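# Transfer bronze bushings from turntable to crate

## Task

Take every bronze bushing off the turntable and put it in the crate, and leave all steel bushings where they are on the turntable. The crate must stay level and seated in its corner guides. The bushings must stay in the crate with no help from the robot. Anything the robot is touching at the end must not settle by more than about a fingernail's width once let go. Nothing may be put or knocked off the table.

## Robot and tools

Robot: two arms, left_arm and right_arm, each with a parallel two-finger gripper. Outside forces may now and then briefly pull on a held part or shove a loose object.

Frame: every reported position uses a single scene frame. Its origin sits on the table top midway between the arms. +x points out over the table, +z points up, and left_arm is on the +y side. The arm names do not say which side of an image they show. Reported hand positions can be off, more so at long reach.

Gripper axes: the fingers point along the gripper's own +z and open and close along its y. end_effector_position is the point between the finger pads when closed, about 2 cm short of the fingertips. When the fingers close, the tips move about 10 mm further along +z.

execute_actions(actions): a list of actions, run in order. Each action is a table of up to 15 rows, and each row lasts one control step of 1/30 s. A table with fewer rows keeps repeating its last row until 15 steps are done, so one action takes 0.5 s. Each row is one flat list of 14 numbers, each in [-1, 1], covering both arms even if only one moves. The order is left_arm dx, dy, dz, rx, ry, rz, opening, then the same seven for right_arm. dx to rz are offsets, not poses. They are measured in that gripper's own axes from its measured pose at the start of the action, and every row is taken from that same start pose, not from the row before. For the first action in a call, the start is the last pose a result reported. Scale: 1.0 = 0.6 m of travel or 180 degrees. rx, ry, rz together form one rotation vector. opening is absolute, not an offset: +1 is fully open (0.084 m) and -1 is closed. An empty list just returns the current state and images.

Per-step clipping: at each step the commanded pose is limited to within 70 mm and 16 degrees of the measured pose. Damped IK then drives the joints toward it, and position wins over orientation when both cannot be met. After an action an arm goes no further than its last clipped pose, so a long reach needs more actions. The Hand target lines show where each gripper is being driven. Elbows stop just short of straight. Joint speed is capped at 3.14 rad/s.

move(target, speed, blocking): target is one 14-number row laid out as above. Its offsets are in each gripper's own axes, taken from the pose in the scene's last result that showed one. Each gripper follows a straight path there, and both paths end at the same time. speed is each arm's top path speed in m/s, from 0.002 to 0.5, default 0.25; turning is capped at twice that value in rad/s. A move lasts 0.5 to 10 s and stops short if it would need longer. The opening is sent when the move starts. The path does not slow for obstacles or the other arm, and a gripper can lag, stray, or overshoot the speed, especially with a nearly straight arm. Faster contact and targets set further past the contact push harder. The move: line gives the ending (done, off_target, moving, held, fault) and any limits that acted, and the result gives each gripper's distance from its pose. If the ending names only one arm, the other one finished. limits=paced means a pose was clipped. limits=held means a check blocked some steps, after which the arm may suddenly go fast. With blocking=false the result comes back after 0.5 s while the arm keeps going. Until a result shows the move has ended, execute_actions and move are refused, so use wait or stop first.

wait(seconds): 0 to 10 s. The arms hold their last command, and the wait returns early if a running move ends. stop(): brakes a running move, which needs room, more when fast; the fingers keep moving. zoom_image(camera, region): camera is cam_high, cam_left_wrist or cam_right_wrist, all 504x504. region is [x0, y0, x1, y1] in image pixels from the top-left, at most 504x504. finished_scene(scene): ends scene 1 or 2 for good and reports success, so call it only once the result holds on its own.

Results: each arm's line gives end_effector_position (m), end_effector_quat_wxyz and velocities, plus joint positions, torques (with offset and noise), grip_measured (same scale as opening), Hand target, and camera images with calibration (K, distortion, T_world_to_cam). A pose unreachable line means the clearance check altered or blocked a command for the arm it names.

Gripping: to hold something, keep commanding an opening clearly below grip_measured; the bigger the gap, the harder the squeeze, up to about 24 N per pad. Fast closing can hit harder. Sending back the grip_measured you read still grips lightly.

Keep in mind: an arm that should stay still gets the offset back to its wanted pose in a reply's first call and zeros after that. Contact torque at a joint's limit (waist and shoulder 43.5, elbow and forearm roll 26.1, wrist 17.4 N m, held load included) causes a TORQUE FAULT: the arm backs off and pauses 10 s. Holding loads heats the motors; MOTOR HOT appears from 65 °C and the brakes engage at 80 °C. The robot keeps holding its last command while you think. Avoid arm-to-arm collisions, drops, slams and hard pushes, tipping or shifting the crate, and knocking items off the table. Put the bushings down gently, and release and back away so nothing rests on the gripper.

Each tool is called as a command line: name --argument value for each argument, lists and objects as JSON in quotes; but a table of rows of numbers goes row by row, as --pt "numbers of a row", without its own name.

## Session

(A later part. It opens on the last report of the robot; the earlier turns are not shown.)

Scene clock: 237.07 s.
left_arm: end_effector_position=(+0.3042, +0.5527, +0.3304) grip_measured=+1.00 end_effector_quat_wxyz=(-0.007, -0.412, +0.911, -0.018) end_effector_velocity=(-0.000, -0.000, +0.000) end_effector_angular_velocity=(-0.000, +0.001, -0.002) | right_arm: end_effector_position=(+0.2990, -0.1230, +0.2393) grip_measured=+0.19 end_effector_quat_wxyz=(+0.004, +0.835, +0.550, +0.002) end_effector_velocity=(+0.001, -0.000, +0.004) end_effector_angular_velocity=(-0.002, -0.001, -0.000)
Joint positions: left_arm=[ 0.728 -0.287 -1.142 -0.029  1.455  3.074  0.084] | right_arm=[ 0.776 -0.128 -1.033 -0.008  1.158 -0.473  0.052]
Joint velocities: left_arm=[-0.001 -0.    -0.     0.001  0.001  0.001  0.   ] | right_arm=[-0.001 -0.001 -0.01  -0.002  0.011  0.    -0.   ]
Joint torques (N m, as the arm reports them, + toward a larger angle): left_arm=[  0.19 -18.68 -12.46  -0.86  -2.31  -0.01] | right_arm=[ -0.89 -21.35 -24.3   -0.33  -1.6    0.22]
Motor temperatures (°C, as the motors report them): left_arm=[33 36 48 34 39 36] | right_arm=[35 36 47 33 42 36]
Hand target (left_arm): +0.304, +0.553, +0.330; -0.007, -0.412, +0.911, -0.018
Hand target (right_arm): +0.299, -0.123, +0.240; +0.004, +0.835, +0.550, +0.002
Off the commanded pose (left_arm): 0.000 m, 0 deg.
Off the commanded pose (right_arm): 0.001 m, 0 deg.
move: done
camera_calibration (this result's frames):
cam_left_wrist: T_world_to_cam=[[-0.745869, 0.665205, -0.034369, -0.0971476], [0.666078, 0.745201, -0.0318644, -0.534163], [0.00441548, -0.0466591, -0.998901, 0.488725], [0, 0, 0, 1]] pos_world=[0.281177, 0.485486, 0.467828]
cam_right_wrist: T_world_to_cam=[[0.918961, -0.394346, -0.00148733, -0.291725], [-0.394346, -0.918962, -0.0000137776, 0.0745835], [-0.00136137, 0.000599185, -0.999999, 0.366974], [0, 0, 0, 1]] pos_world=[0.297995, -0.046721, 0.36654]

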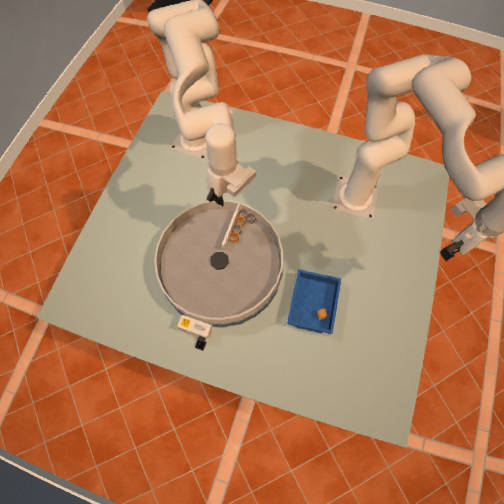

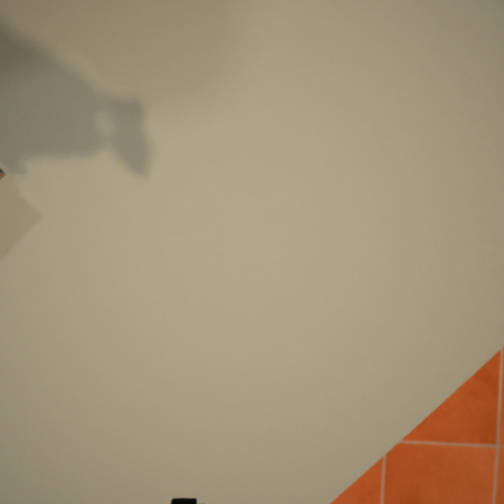

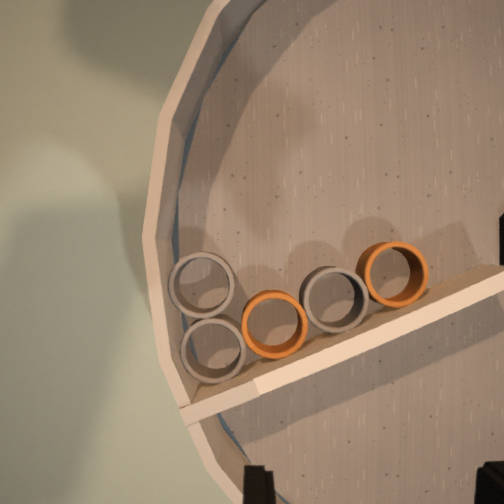

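move --target '[0,0,0,0,0,0,1,0.19,0.029,0.185,0,0,-0.12,0.2]'

move --target '[0,0,0,0,0,0,1,0,0,0.083,0,0,0,0.2]' --speed 0.06

move --target '[0,0,0,0,0,0,1,-0.1,0,0,0,0,0,0.2]' --speed 0.05

move --target '[0,0,0,0,0,0,1,0,0,0,0,0,0,-1]'

move --target '[0,0,0,0,0,0,1,0,0,-0.2,0,0,0,-1]' --speed 0.15

Scene clock: 247.97 s.
left_arm: end_effector_position=(+0.3042, +0.5527, +0.3304) grip_measured=+1.00 end_effector_quat_wxyz=(-0.007, -0.412, +0.911, -0.018) end_effector_velocity=(+0.001, -0.000, +0.000) end_effector_angular_velocity=(+0.001, -0.000, -0.000) | right_arm: end_effector_position=(+0.3605, -0.0255, +0.1291) grip_measured=+0.19 end_effector_quat_wxyz=(+0.004, +0.718, +0.697, +0.002) end_effector_velocity=(-0.000, +0.000, -0.004) end_effector_angular_velocity=(-0.005, +0.006, +0.003)
Joint positions: left_arm=[ 0.728 -0.287 -1.142 -0.029  1.455  3.074  0.084] | right_arm=[ 0.842  0.351 -1.304 -0.009  0.949 -0.782  0.052]
Joint velocities: left_arm=[-0.001  0.    -0.     0.    -0.001 -0.001 -0.   ] | right_arm=[ 0.001  0.011 -0.005  0.     0.002 -0.002 -0.   ]
Joint torques (N m, as the arm reports them, + toward a larger angle): left_arm=[  0.43 -19.04 -12.04  -1.36  -2.3    0.18] | right_arm=[ -0.69 -31.36 -23.59  -0.45  -1.32   0.21]
Motor temperatures (°C, as the motors report them): left_arm=[33 36 48 34 39 36] | right_arm=[35 35 48 33 42 36]
Hand target (left_arm): +0.304, +0.553, +0.330; -0.007, -0.412, +0.911, -0.018
Hand target (right_arm): +0.360, -0.026, +0.128; +0.004, +0.717, +0.697, +0.001
Off the commanded pose (left_arm): 0.000 m, 0 deg.
Off the commanded pose (right_arm): 0.001 m, 0 deg.
move: done
camera_calibration (this result's frames):
cam_left_wrist: T_world_to_cam=[[-0.745869, 0.665205, -0.034369, -0.0971476], [0.666078, 0.745201, -0.0318644, -0.534163], [0.00441549, -0.0466591, -0.998901, 0.488725], [0, 0, 0, 1]] pos_world=[0.281177, 0.485486, 0.467828]
cam_right_wrist: T_world_to_cam=[[0.999589, -0.0286288, -0.00174871, -0.329693], [-0.0286255, -0.999588, 0.00186665, 0.0542172], [-0.00180143, -0.00181582, -0.999997, 0.256881], [0, 0, 0, 1]] pos_world=[0.331572, 0.0452226, 0.256202]

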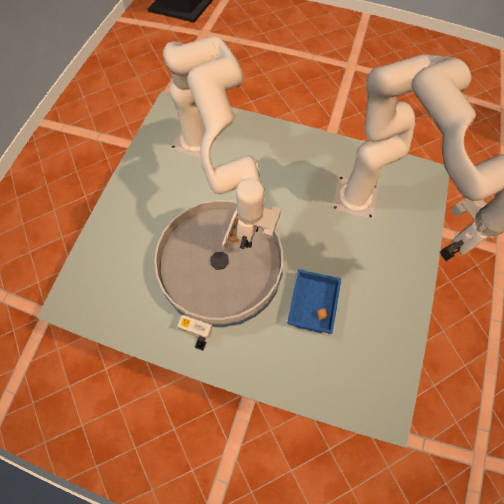

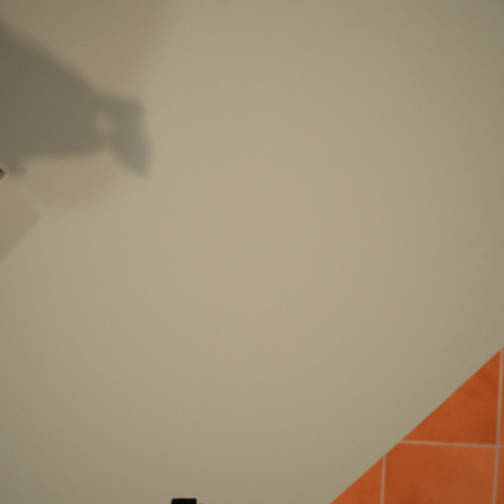

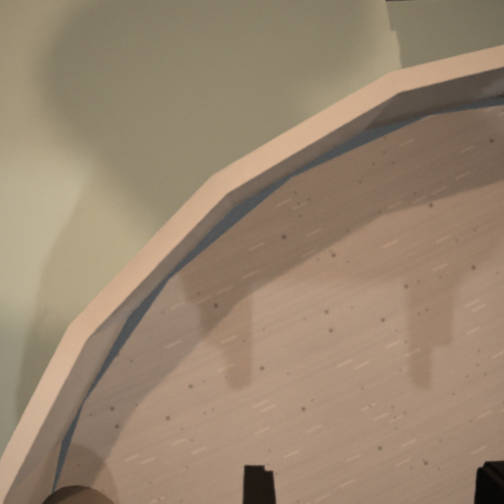

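Scene clock: 249.13 s.
left_arm: end_effector_position=(+0.3042, +0.5527, +0.3304) grip_measured=+1.00 end_effector_quat_wxyz=(-0.007, -0.412, +0.911, -0.018) end_effector_velocity=(-0.000, -0.000, -0.000) end_effector_angular_velocity=(-0.001, +0.000, -0.000) | right_arm: end_effector_position=(+0.3609, -0.0256, +0.0798) grip_measured=+0.19 end_effector_quat_wxyz=(+0.004, +0.718, +0.697, +0.002) end_effector_velocity=(+0.001, +0.001, +0.000) end_effector_angular_velocity=(+0.004, -0.004, -0.000)
Joint positions: left_arm=[ 0.728 -0.287 -1.142 -0.029  1.455  3.074  0.084] | right_arm=[ 0.841  0.427 -1.261 -0.01   0.83  -0.782  0.052]
Joint velocities: left_arm=[ 0.     0.    -0.    -0.     0.001  0.     0.   ] | right_arm=[-0.     0.002 -0.001 -0.001 -0.006  0.001  0.   ]
Joint torques (N m, as the arm reports them, + toward a larger angle): left_arm=[  0.26 -18.63 -12.54  -1.02  -1.96  -0.11] | right_arm=[ -0.75 -31.95 -22.27  -0.23  -1.52   0.29]
Motor temperatures (°C, as the motors report them): left_arm=[33 36 48 34 39 36] | right_arm=[35 36 48 33 42 36]
Hand target (left_arm): +0.304, +0.553, +0.330; -0.007, -0.412, +0.911, -0.018
Hand target (right_arm): +0.361, -0.026, +0.079; +0.004, +0.718, +0.697, +0.002
Off the commanded pose (left_arm): 0.000 m, 0 deg.
Off the commanded pose (right_arm): 0.001 m, 0 deg.
move: done
camera_calibration (this result's frames):
cam_left_wrist: T_world_to_cam=[[-0.745869, 0.665205, -0.034369, -0.0971477], [0.666078, 0.745201, -0.0318644, -0.534163], [0.00441548, -0.0466591, -0.998901, 0.488725], [0, 0, 0, 1]] pos_world=[0.281177, 0.485486, 0.467828]
cam_right_wrist: T_world_to_cam=[[0.999591, -0.0285613, -0.00135939, -0.33022], [-0.0285594, -0.999591, 0.00140771, 0.0542553], [-0.00139904, -0.00136831, -0.999998, 0.207459], [0, 0, 0, 1]] pos_world=[0.331925, 0.0450855, 0.206934]

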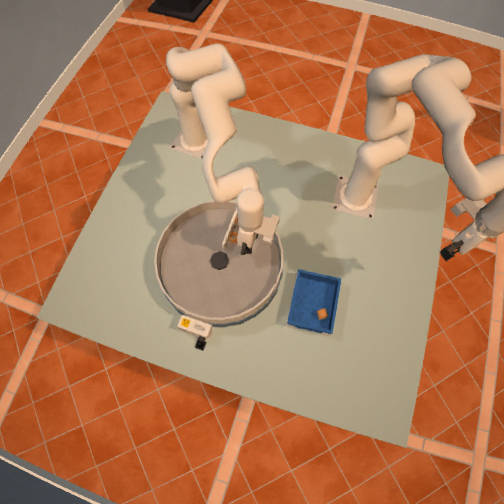

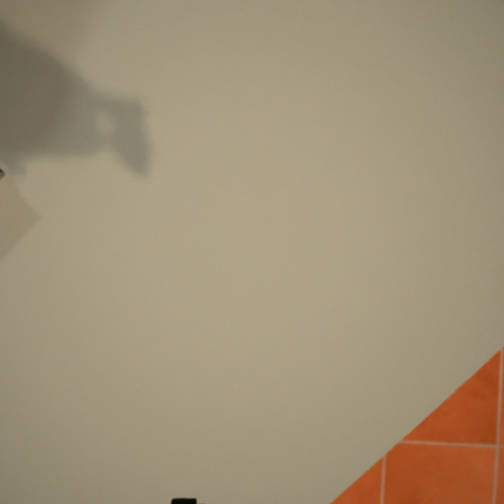

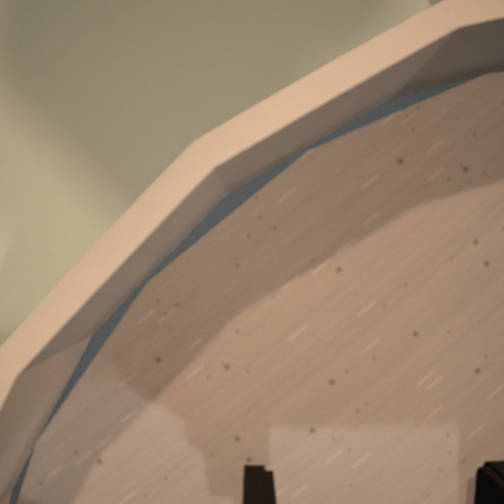

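Scene clock: 250.70 s.
left_arm: end_effector_position=(+0.3042, +0.5527, +0.3304) grip_measured=+1.00 end_effector_quat_wxyz=(-0.007, -0.412, +0.911, -0.018) end_effector_velocity=(-0.000, +0.000, +0.000) end_effector_angular_velocity=(+0.001, +0.000, +0.002) | right_arm: end_effector_position=(+0.3654, -0.0808, +0.0884) grip_measured=+0.19 end_effector_quat_wxyz=(+0.005, +0.718, +0.696, +0.013) end_effector_velocity=(-0.003, +0.000, -0.000) end_effector_angular_velocity=(-0.004, +0.006, +0.006)
Joint positions: left_arm=[ 0.728 -0.287 -1.142 -0.029  1.455  3.074  0.084] | right_arm=[ 0.757  0.302 -1.095 -0.011  0.767 -0.865  0.052]
Joint velocities: left_arm=[ 0.001 -0.    -0.001  0.     0.    -0.001 -0.   ] | right_arm=[ 0.004 -0.003  0.004  0.001  0.007 -0.002  0.   ]
Joint torques (N m, as the arm reports them, + toward a larger angle): left_arm=[  0.51 -18.96 -12.24  -1.27  -1.88  -0.01] | right_arm=[-2.68 -7.16  3.66 -2.29  3.95 -0.17]
Motor temperatures (°C, as the motors report them): left_arm=[33 36 48 34 39 36] | right_arm=[35 35 48 33 42 36]
Hand target (left_arm): +0.304, +0.553, +0.330; -0.007, -0.412, +0.911, -0.018
Hand target (right_arm): +0.359, -0.086, +0.080; +0.004, +0.718, +0.697, +0.002
Off the commanded pose (left_arm): 0.000 m, 0 deg.
Off the commanded pose (right_arm): 0.012 m, 1 deg.
move: off_target (right_arm)
camera_calibration (this result's frames):
cam_left_wrist: T_world_to_cam=[[-0.745869, 0.665206, -0.034369, -0.0971479], [0.666078, 0.745201, -0.0318644, -0.534163], [0.00441542, -0.0466591, -0.998901, 0.488725], [0, 0, 0, 1]] pos_world=[0.281177, 0.485486, 0.467828]
cam_right_wrist: T_world_to_cam=[[0.999467, -0.0288051, 0.0153418, -0.337742], [-0.0286171, -0.999514, -0.0123365, 0.000468478], [0.0156897, 0.0118909, -0.999806, 0.210759], [0, 0, 0, 1]] pos_world=[0.334269, -0.0117666, 0.215906]

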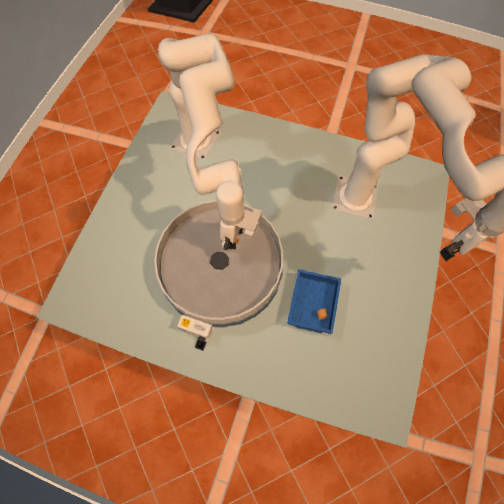

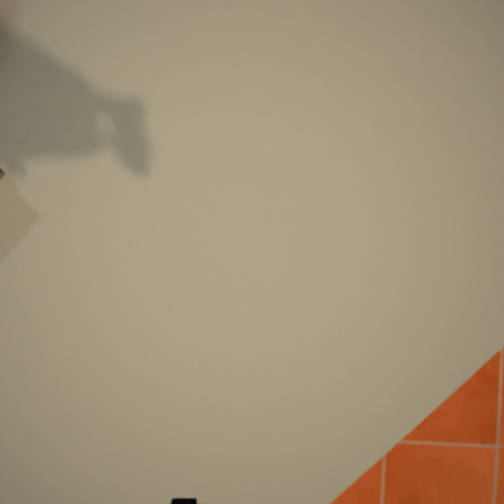

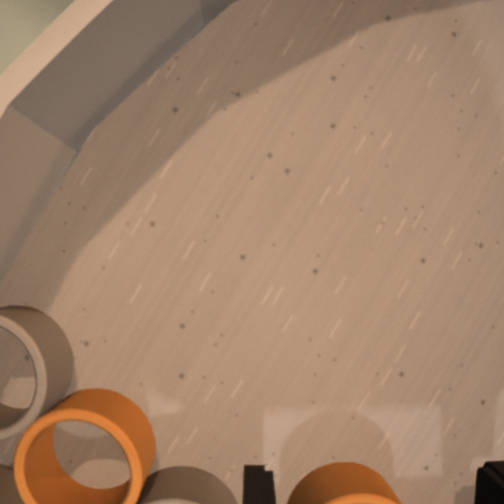

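Scene clock: 251.47 s.
left_arm: end_effector_position=(+0.3042, +0.5527, +0.3304) grip_measured=+1.00 end_effector_quat_wxyz=(-0.007, -0.412, +0.911, -0.018) end_effector_velocity=(+0.000, +0.000, +0.000) end_effector_angular_velocity=(+0.001, -0.001, +0.000) | right_arm: end_effector_position=(+0.3630, -0.0820, +0.0852) grip_measured=-0.29 end_effector_quat_wxyz=(+0.004, +0.717, +0.697, +0.008) end_effector_velocity=(+0.002, +0.001, +0.002) end_effector_angular_velocity=(+0.005, -0.004, -0.002)
Joint positions: left_arm=[ 0.728 -0.287 -1.142 -0.029  1.455  3.074  0.084] | right_arm=[ 0.758  0.305 -1.091 -0.01   0.769 -0.865  0.031]
Joint velocities: left_arm=[ 0.     0.    -0.     0.    -0.001  0.     0.   ] | right_arm=[-0.001 -0.002 -0.003  0.002 -0.001 -0.    -0.   ]
Joint torques (N m, as the arm reports them, + toward a larger angle): left_arm=[ -0.2  -19.02 -12.65  -1.29  -1.96   0.09] | right_arm=[ -2.14 -24.54 -16.55  -0.77  -0.33   0.24]
Motor temperatures (°C, as the motors report them): left_arm=[33 36 48 34 39 36] | right_arm=[35 35 47 33 42 36]
Hand target (left_arm): +0.304, +0.553, +0.330; -0.007, -0.412, +0.911, -0.018
Hand target (right_arm): +0.365, -0.081, +0.088; +0.005, +0.718, +0.696, +0.013
Off the commanded pose (left_arm): 0.000 m, 0 deg.
Off the commanded pose (right_arm): 0.004 m, 0 deg.
move: off_target (right_arm)
camera_calibration (this result's frames):
cam_left_wrist: T_world_to_cam=[[-0.745869, 0.665206, -0.034369, -0.0971479], [0.666078, 0.745201, -0.0318644, -0.534163], [0.00441539, -0.0466591, -0.998901, 0.488725], [0, 0, 0, 1]] pos_world=[0.281177, 0.485486, 0.467828]
cam_right_wrist: T_world_to_cam=[[0.999568, -0.0281271, 0.00850378, -0.334666], [-0.0280682, -0.999582, -0.00697238, -0.00157308], [0.00869634, 0.00673069, -0.99994, 0.20978], [0, 0, 0, 1]] pos_world=[0.332653, -0.0123976, 0.212602]

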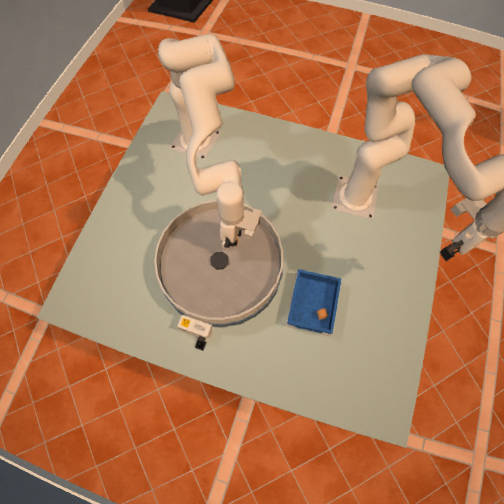

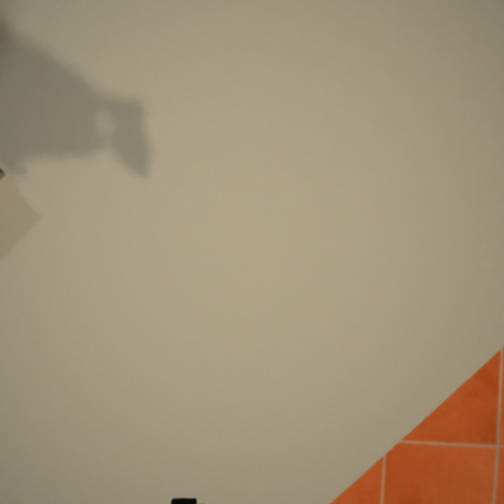

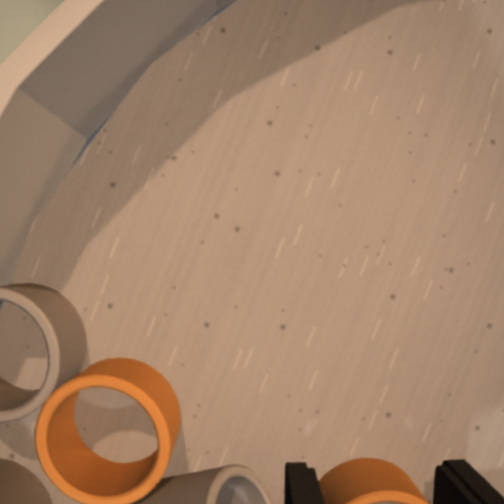

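Scene clock: 252.70 s.
left_arm: end_effector_position=(+0.3042, +0.5527, +0.3304) grip_measured=+1.00 end_effector_quat_wxyz=(-0.007, -0.412, +0.911, -0.018) end_effector_velocity=(-0.000, +0.000, -0.000) end_effector_angular_velocity=(-0.001, +0.000, +0.001) | right_arm: end_effector_position=(+0.3608, -0.0828, +0.2042) grip_measured=-0.29 end_effector_quat_wxyz=(+0.004, +0.717, +0.697, +0.008) end_effector_velocity=(+0.001, +0.001, +0.006) end_effector_angular_velocity=(+0.004, -0.005, +0.001)
Joint positions: left_arm=[ 0.728 -0.287 -1.142 -0.029  1.455  3.074  0.084] | right_arm=[ 0.76   0.136 -1.234 -0.008  1.081 -0.866  0.031]
Joint velocities: left_arm=[ 0.001 -0.     0.    -0.     0.    -0.    -0.   ] | right_arm=[ 0.    -0.005 -0.009 -0.     0.007 -0.001  0.   ]
Joint torques (N m, as the arm reports them, + toward a larger angle): left_arm=[  0.7  -18.29 -12.31  -1.26  -2.13   0.37] | right_arm=[ -0.81 -28.01 -24.74  -0.09  -1.37   0.24]
Motor temperatures (°C, as the motors report them): left_arm=[33 36 48 34 39 36] | right_arm=[35 35 47 33 42 36]
Hand target (left_arm): +0.304, +0.553, +0.330; -0.007, -0.412, +0.911, -0.018
Hand target (right_arm): +0.361, -0.083, +0.205; +0.005, +0.717, +0.697, +0.008
Off the commanded pose (left_arm): 0.000 m, 0 deg.
Off the commanded pose (right_arm): 0.001 m, 0 deg.
move: done
camera_calibration (this result's frames):
cam_left_wrist: T_world_to_cam=[[-0.745869, 0.665206, -0.034369, -0.0971481], [0.666078, 0.745201, -0.0318647, -0.534163], [0.00441519, -0.0466593, -0.998901, 0.488725], [0, 0, 0, 1]] pos_world=[0.281177, 0.485486, 0.467828]
cam_right_wrist: T_world_to_cam=[[0.999571, -0.0283223, 0.00739811, -0.333323], [-0.0282791, -0.999583, -0.00587499, -0.00171648], [0.00756141, 0.00566326, -0.999955, 0.329063], [0, 0, 0, 1]] pos_world=[0.330643, -0.0130198, 0.331504]

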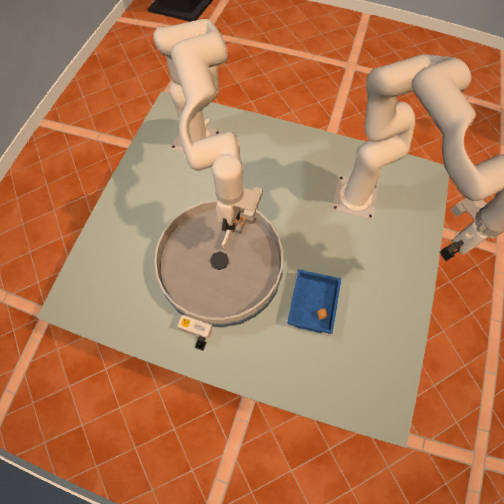

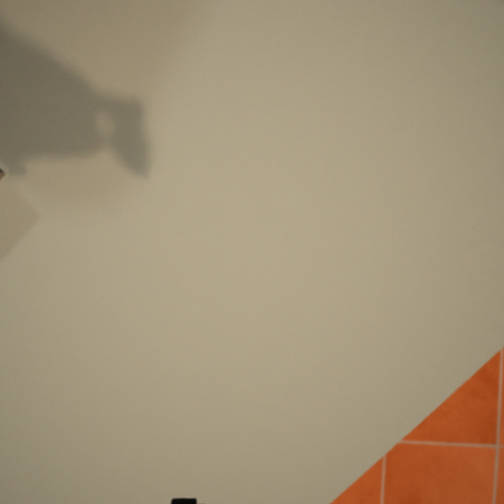

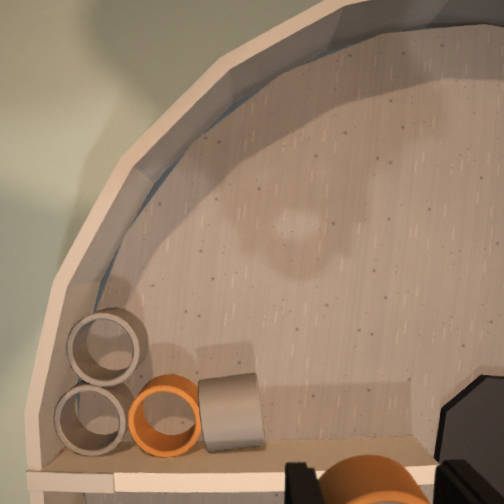

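move --target '[0,0,0,0,0,0,1,0.505,0.115,0.08,0,0,0,-1]'

move --target '[0,0,0,0,0,0,1,0,0,0,0,0,0,0.2]'

Scene clock: 258.70 s.
left_arm: end_effector_position=(+0.3042, +0.5527, +0.3304) grip_measured=+1.00 end_effector_quat_wxyz=(-0.007, -0.412, +0.911, -0.018) end_effector_velocity=(-0.001, +0.001, -0.000) end_effector_angular_velocity=(-0.000, +0.001, +0.003) | right_arm: end_effector_position=(+0.4387, +0.2179, +0.1595) grip_measured=-0.29 end_effector_quat_wxyz=(-0.017, +0.708, +0.688, +0.157) end_effector_velocity=(-0.001, +0.000, -0.008) end_effector_angular_velocity=(-0.005, +0.004, +0.001)
Joint positions: left_arm=[ 0.728 -0.287 -1.142 -0.029  1.455  3.074  0.084] | right_arm=[ 1.002  1.195 -2.695 -0.011  1.182 -0.626  0.031]
Joint velocities: left_arm=[ 0.002  0.     0.     0.     0.    -0.    -0.   ] | right_arm=[ 0.001  0.012 -0.002  0.001 -0.003  0.     0.   ]
Joint torques (N m, as the arm reports them, + toward a larger angle): left_arm=[  0.21 -19.07 -12.24  -1.53  -2.11   0.12] | right_arm=[ -0.67 -44.46 -25.4   -0.41  -2.08   0.25]
Motor temperatures (°C, as the motors report them): left_arm=[33 36 48 34 39 36] | right_arm=[35 36 48 33 42 36]
Hand target (left_arm): +0.304, +0.553, +0.330; -0.007, -0.412, +0.911, -0.018
Hand target (right_arm): +0.439, +0.218, +0.159; -0.017, +0.708, +0.688, +0.157
Off the commanded pose (left_arm): 0.000 m, 0 deg.
Off the commanded pose (right_arm): 0.001 m, 17 deg; orientation clipped at the last step of the last action.
elbow stopped short (right arm): the move would have taken joint 3 (elbow) straighter than the controller allows; a more bent joint 3 avoids this.
move: off_target (right_arm); limits=paced
camera_calibration (this result's frames):
cam_left_wrist: T_world_to_cam=[[-0.745869, 0.665206, -0.0343689, -0.097148], [0.666078, 0.745201, -0.0318648, -0.534163], [0.00441507, -0.0466594, -0.998901, 0.488725], [0, 0, 0, 1]] pos_world=[0.281177, 0.485486, 0.467828]
cam_right_wrist: T_world_to_cam=[[0.98183, -0.0485203, 0.183453, -0.418192], [-0.00167378, -0.968935, -0.247309, 0.320983], [0.189754, 0.242508, -0.951411, 0.142858], [0, 0, 0, 1]] pos_world=[0.384023, 0.256077, 0.292018]

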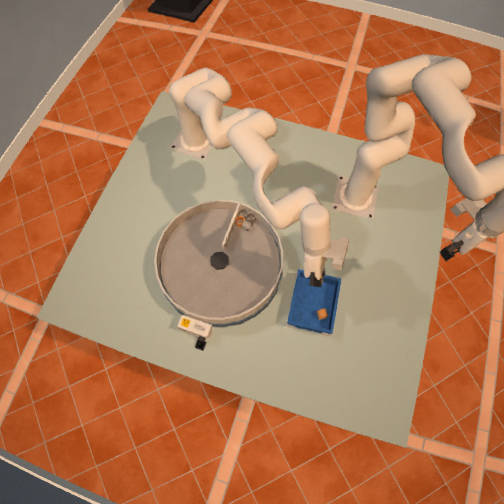

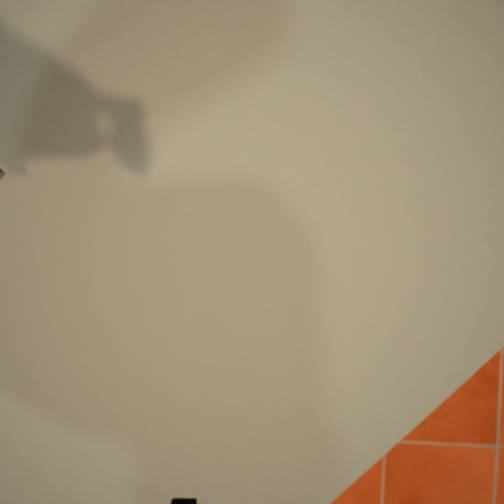

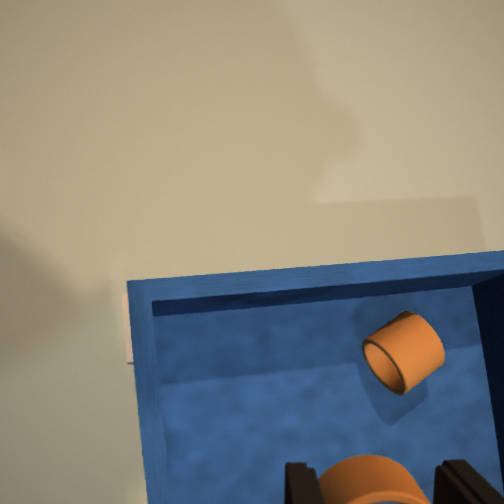

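Scene clock: 259.20 s.
left_arm: end_effector_position=(+0.3042, +0.5527, +0.3304) grip_measured=+1.00 end_effector_quat_wxyz=(-0.007, -0.412, +0.911, -0.018) end_effector_velocity=(+0.001, -0.000, +0.000) end_effector_angular_velocity=(+0.001, -0.002, -0.001) | right_arm: end_effector_position=(+0.4387, +0.2179, +0.1595) grip_measured=+0.19 end_effector_quat_wxyz=(-0.017, +0.708, +0.688, +0.157) end_effector_velocity=(-0.000, +0.000, -0.001) end_effector_angular_velocity=(+0.000, +0.001, -0.001)
Joint positions: left_arm=[ 0.728 -0.287 -1.142 -0.029  1.455  3.074  0.084] | right_arm=[ 1.002  1.195 -2.695 -0.011  1.182 -0.626  0.052]
Joint velocities: left_arm=[-0.001  0.    -0.001 -0.001 -0.002  0.    -0.   ] | right_arm=[-0.     0.001  0.001  0.001 -0.001  0.001  0.   ]
Joint torques (N m, as the arm reports them, + toward a larger angle): left_arm=[  0.67 -19.02 -12.44  -0.93  -2.23   0.06] | right_arm=[ -0.58 -44.13 -24.94  -0.42  -1.95   0.25]
Motor temperatures (°C, as the motors report them): left_arm=[33 36 48 34 39 36] | right_arm=[35 36 48 33 42 36]
Hand target (left_arm): +0.304, +0.553, +0.330; -0.007, -0.412, +0.911, -0.018
Hand target (right_arm): +0.439, +0.218, +0.160; -0.017, +0.708, +0.688, +0.157
Off the commanded pose (left_arm): 0.000 m, 0 deg.
Off the commanded pose (right_arm): 0.000 m, 0 deg.
move: done
camera_calibration (this result's frames):
cam_left_wrist: T_world_to_cam=[[-0.745869, 0.665206, -0.0343688, -0.097148], [0.666078, 0.745201, -0.0318649, -0.534163], [0.00441498, -0.0466594, -0.998901, 0.488725], [0, 0, 0, 1]] pos_world=[0.281177, 0.485486, 0.467828]
cam_right_wrist: T_world_to_cam=[[0.981835, -0.048518, 0.183426, -0.418185], [-0.00168584, -0.968945, -0.247272, 0.32097], [0.189727, 0.242471, -0.951426, 0.142862], [0, 0, 0, 1]] pos_world=[0.384025, 0.256073, 0.291996]

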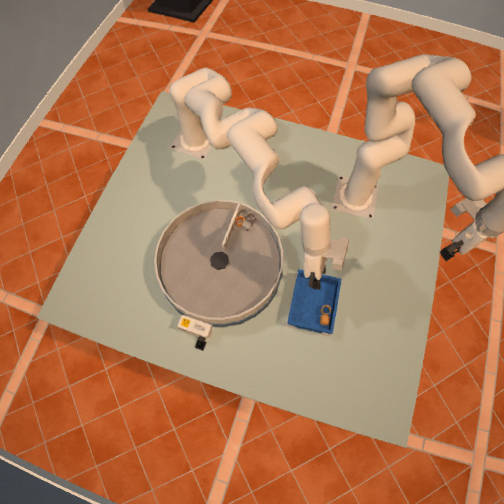

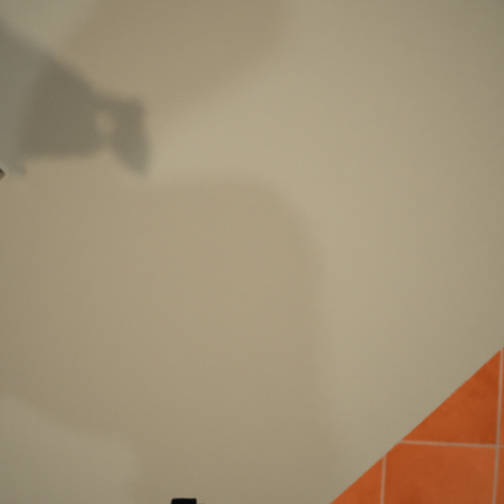

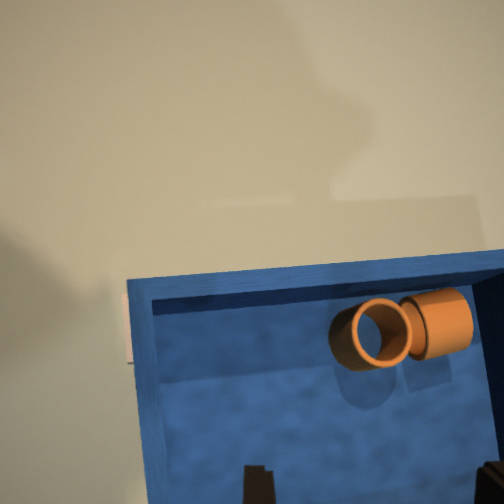

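move --target '[0,0,0,0,0,0,1,-0.528,-0.142,-0.305,0.059,-0.08,0,0.2]'

Scene clock: 266.47 s.
left_arm: end_effector_position=(+0.3042, +0.5527, +0.3304) grip_measured=+1.00 end_effector_quat_wxyz=(-0.007, -0.412, +0.911, -0.018) end_effector_velocity=(-0.000, -0.000, -0.001) end_effector_angular_velocity=(-0.002, +0.002, +0.001) | right_arm: end_effector_position=(+0.3182, -0.1291, +0.2385) grip_measured=+0.19 end_effector_quat_wxyz=(+0.004, +0.717, +0.697, +0.003) end_effector_velocity=(-0.000, -0.001, +0.002) end_effector_angular_velocity=(+0.004, -0.003, +0.000)
Joint positions: left_arm=[ 0.728 -0.287 -1.142 -0.029  1.455  3.074  0.084] | right_arm=[ 0.739 -0.092 -1.068 -0.009  1.153 -0.888  0.052]
Joint velocities: left_arm=[ 0.     0.     0.001 -0.     0.001 -0.001  0.   ] | right_arm=[-0.003 -0.009  0.004  0.001  0.001 -0.003 -0.   ]
Joint torques (N m, as the arm reports them, + toward a larger angle): left_arm=[  0.07 -19.21 -12.21  -1.02  -1.96   0.14] | right_arm=[ -0.95 -21.94 -24.58  -0.51  -1.28   0.15]
Motor temperatures (°C, as the motors report them): left_arm=[33 36 48 34 39 36] | right_arm=[35 37 48 33 42 36]
Hand target (left_arm): +0.304, +0.553, +0.330; -0.007, -0.412, +0.911, -0.018
Hand target (right_arm): +0.318, -0.129, +0.239; +0.004, +0.717, +0.697, +0.003
Off the commanded pose (left_arm): 0.000 m, 0 deg.
Off the commanded pose (right_arm): 0.001 m, 0 deg.
move: done
camera_calibration (this result's frames):
cam_left_wrist: T_world_to_cam=[[-0.745869, 0.665206, -0.0343688, -0.097148], [0.666078, 0.745201, -0.0318649, -0.534163], [0.00441497, -0.0466593, -0.998901, 0.488725], [0, 0, 0, 1]] pos_world=[0.281177, 0.485486, 0.467828]
cam_right_wrist: T_world_to_cam=[[0.999607, -0.0280371, 0.000731076, -0.290696], [-0.0280377, -0.999606, 0.000866173, -0.0507053], [0.000706503, -0.00088633, -0.999999, 0.365323], [0, 0, 0, 1]] pos_world=[0.288902, -0.0585118, 0.365579]

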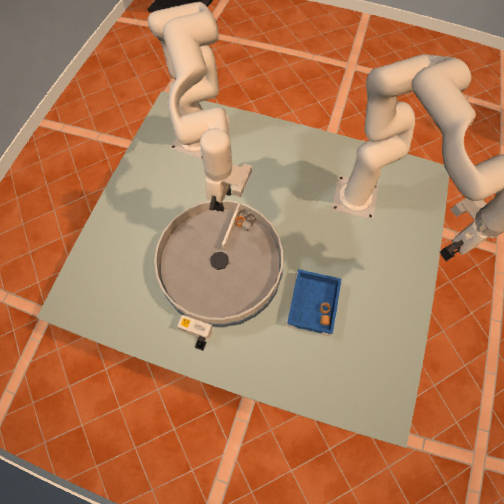

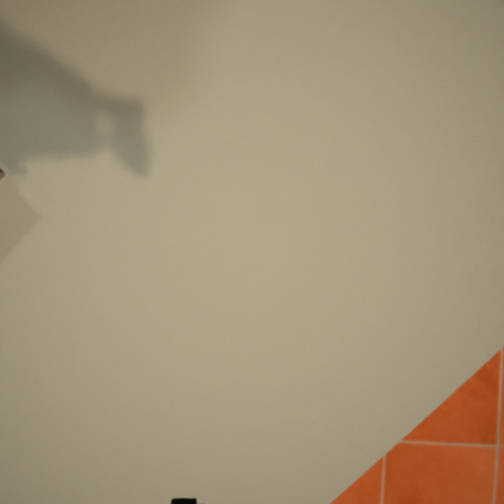

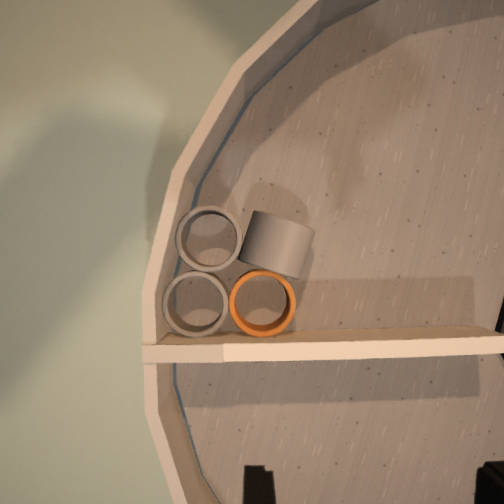

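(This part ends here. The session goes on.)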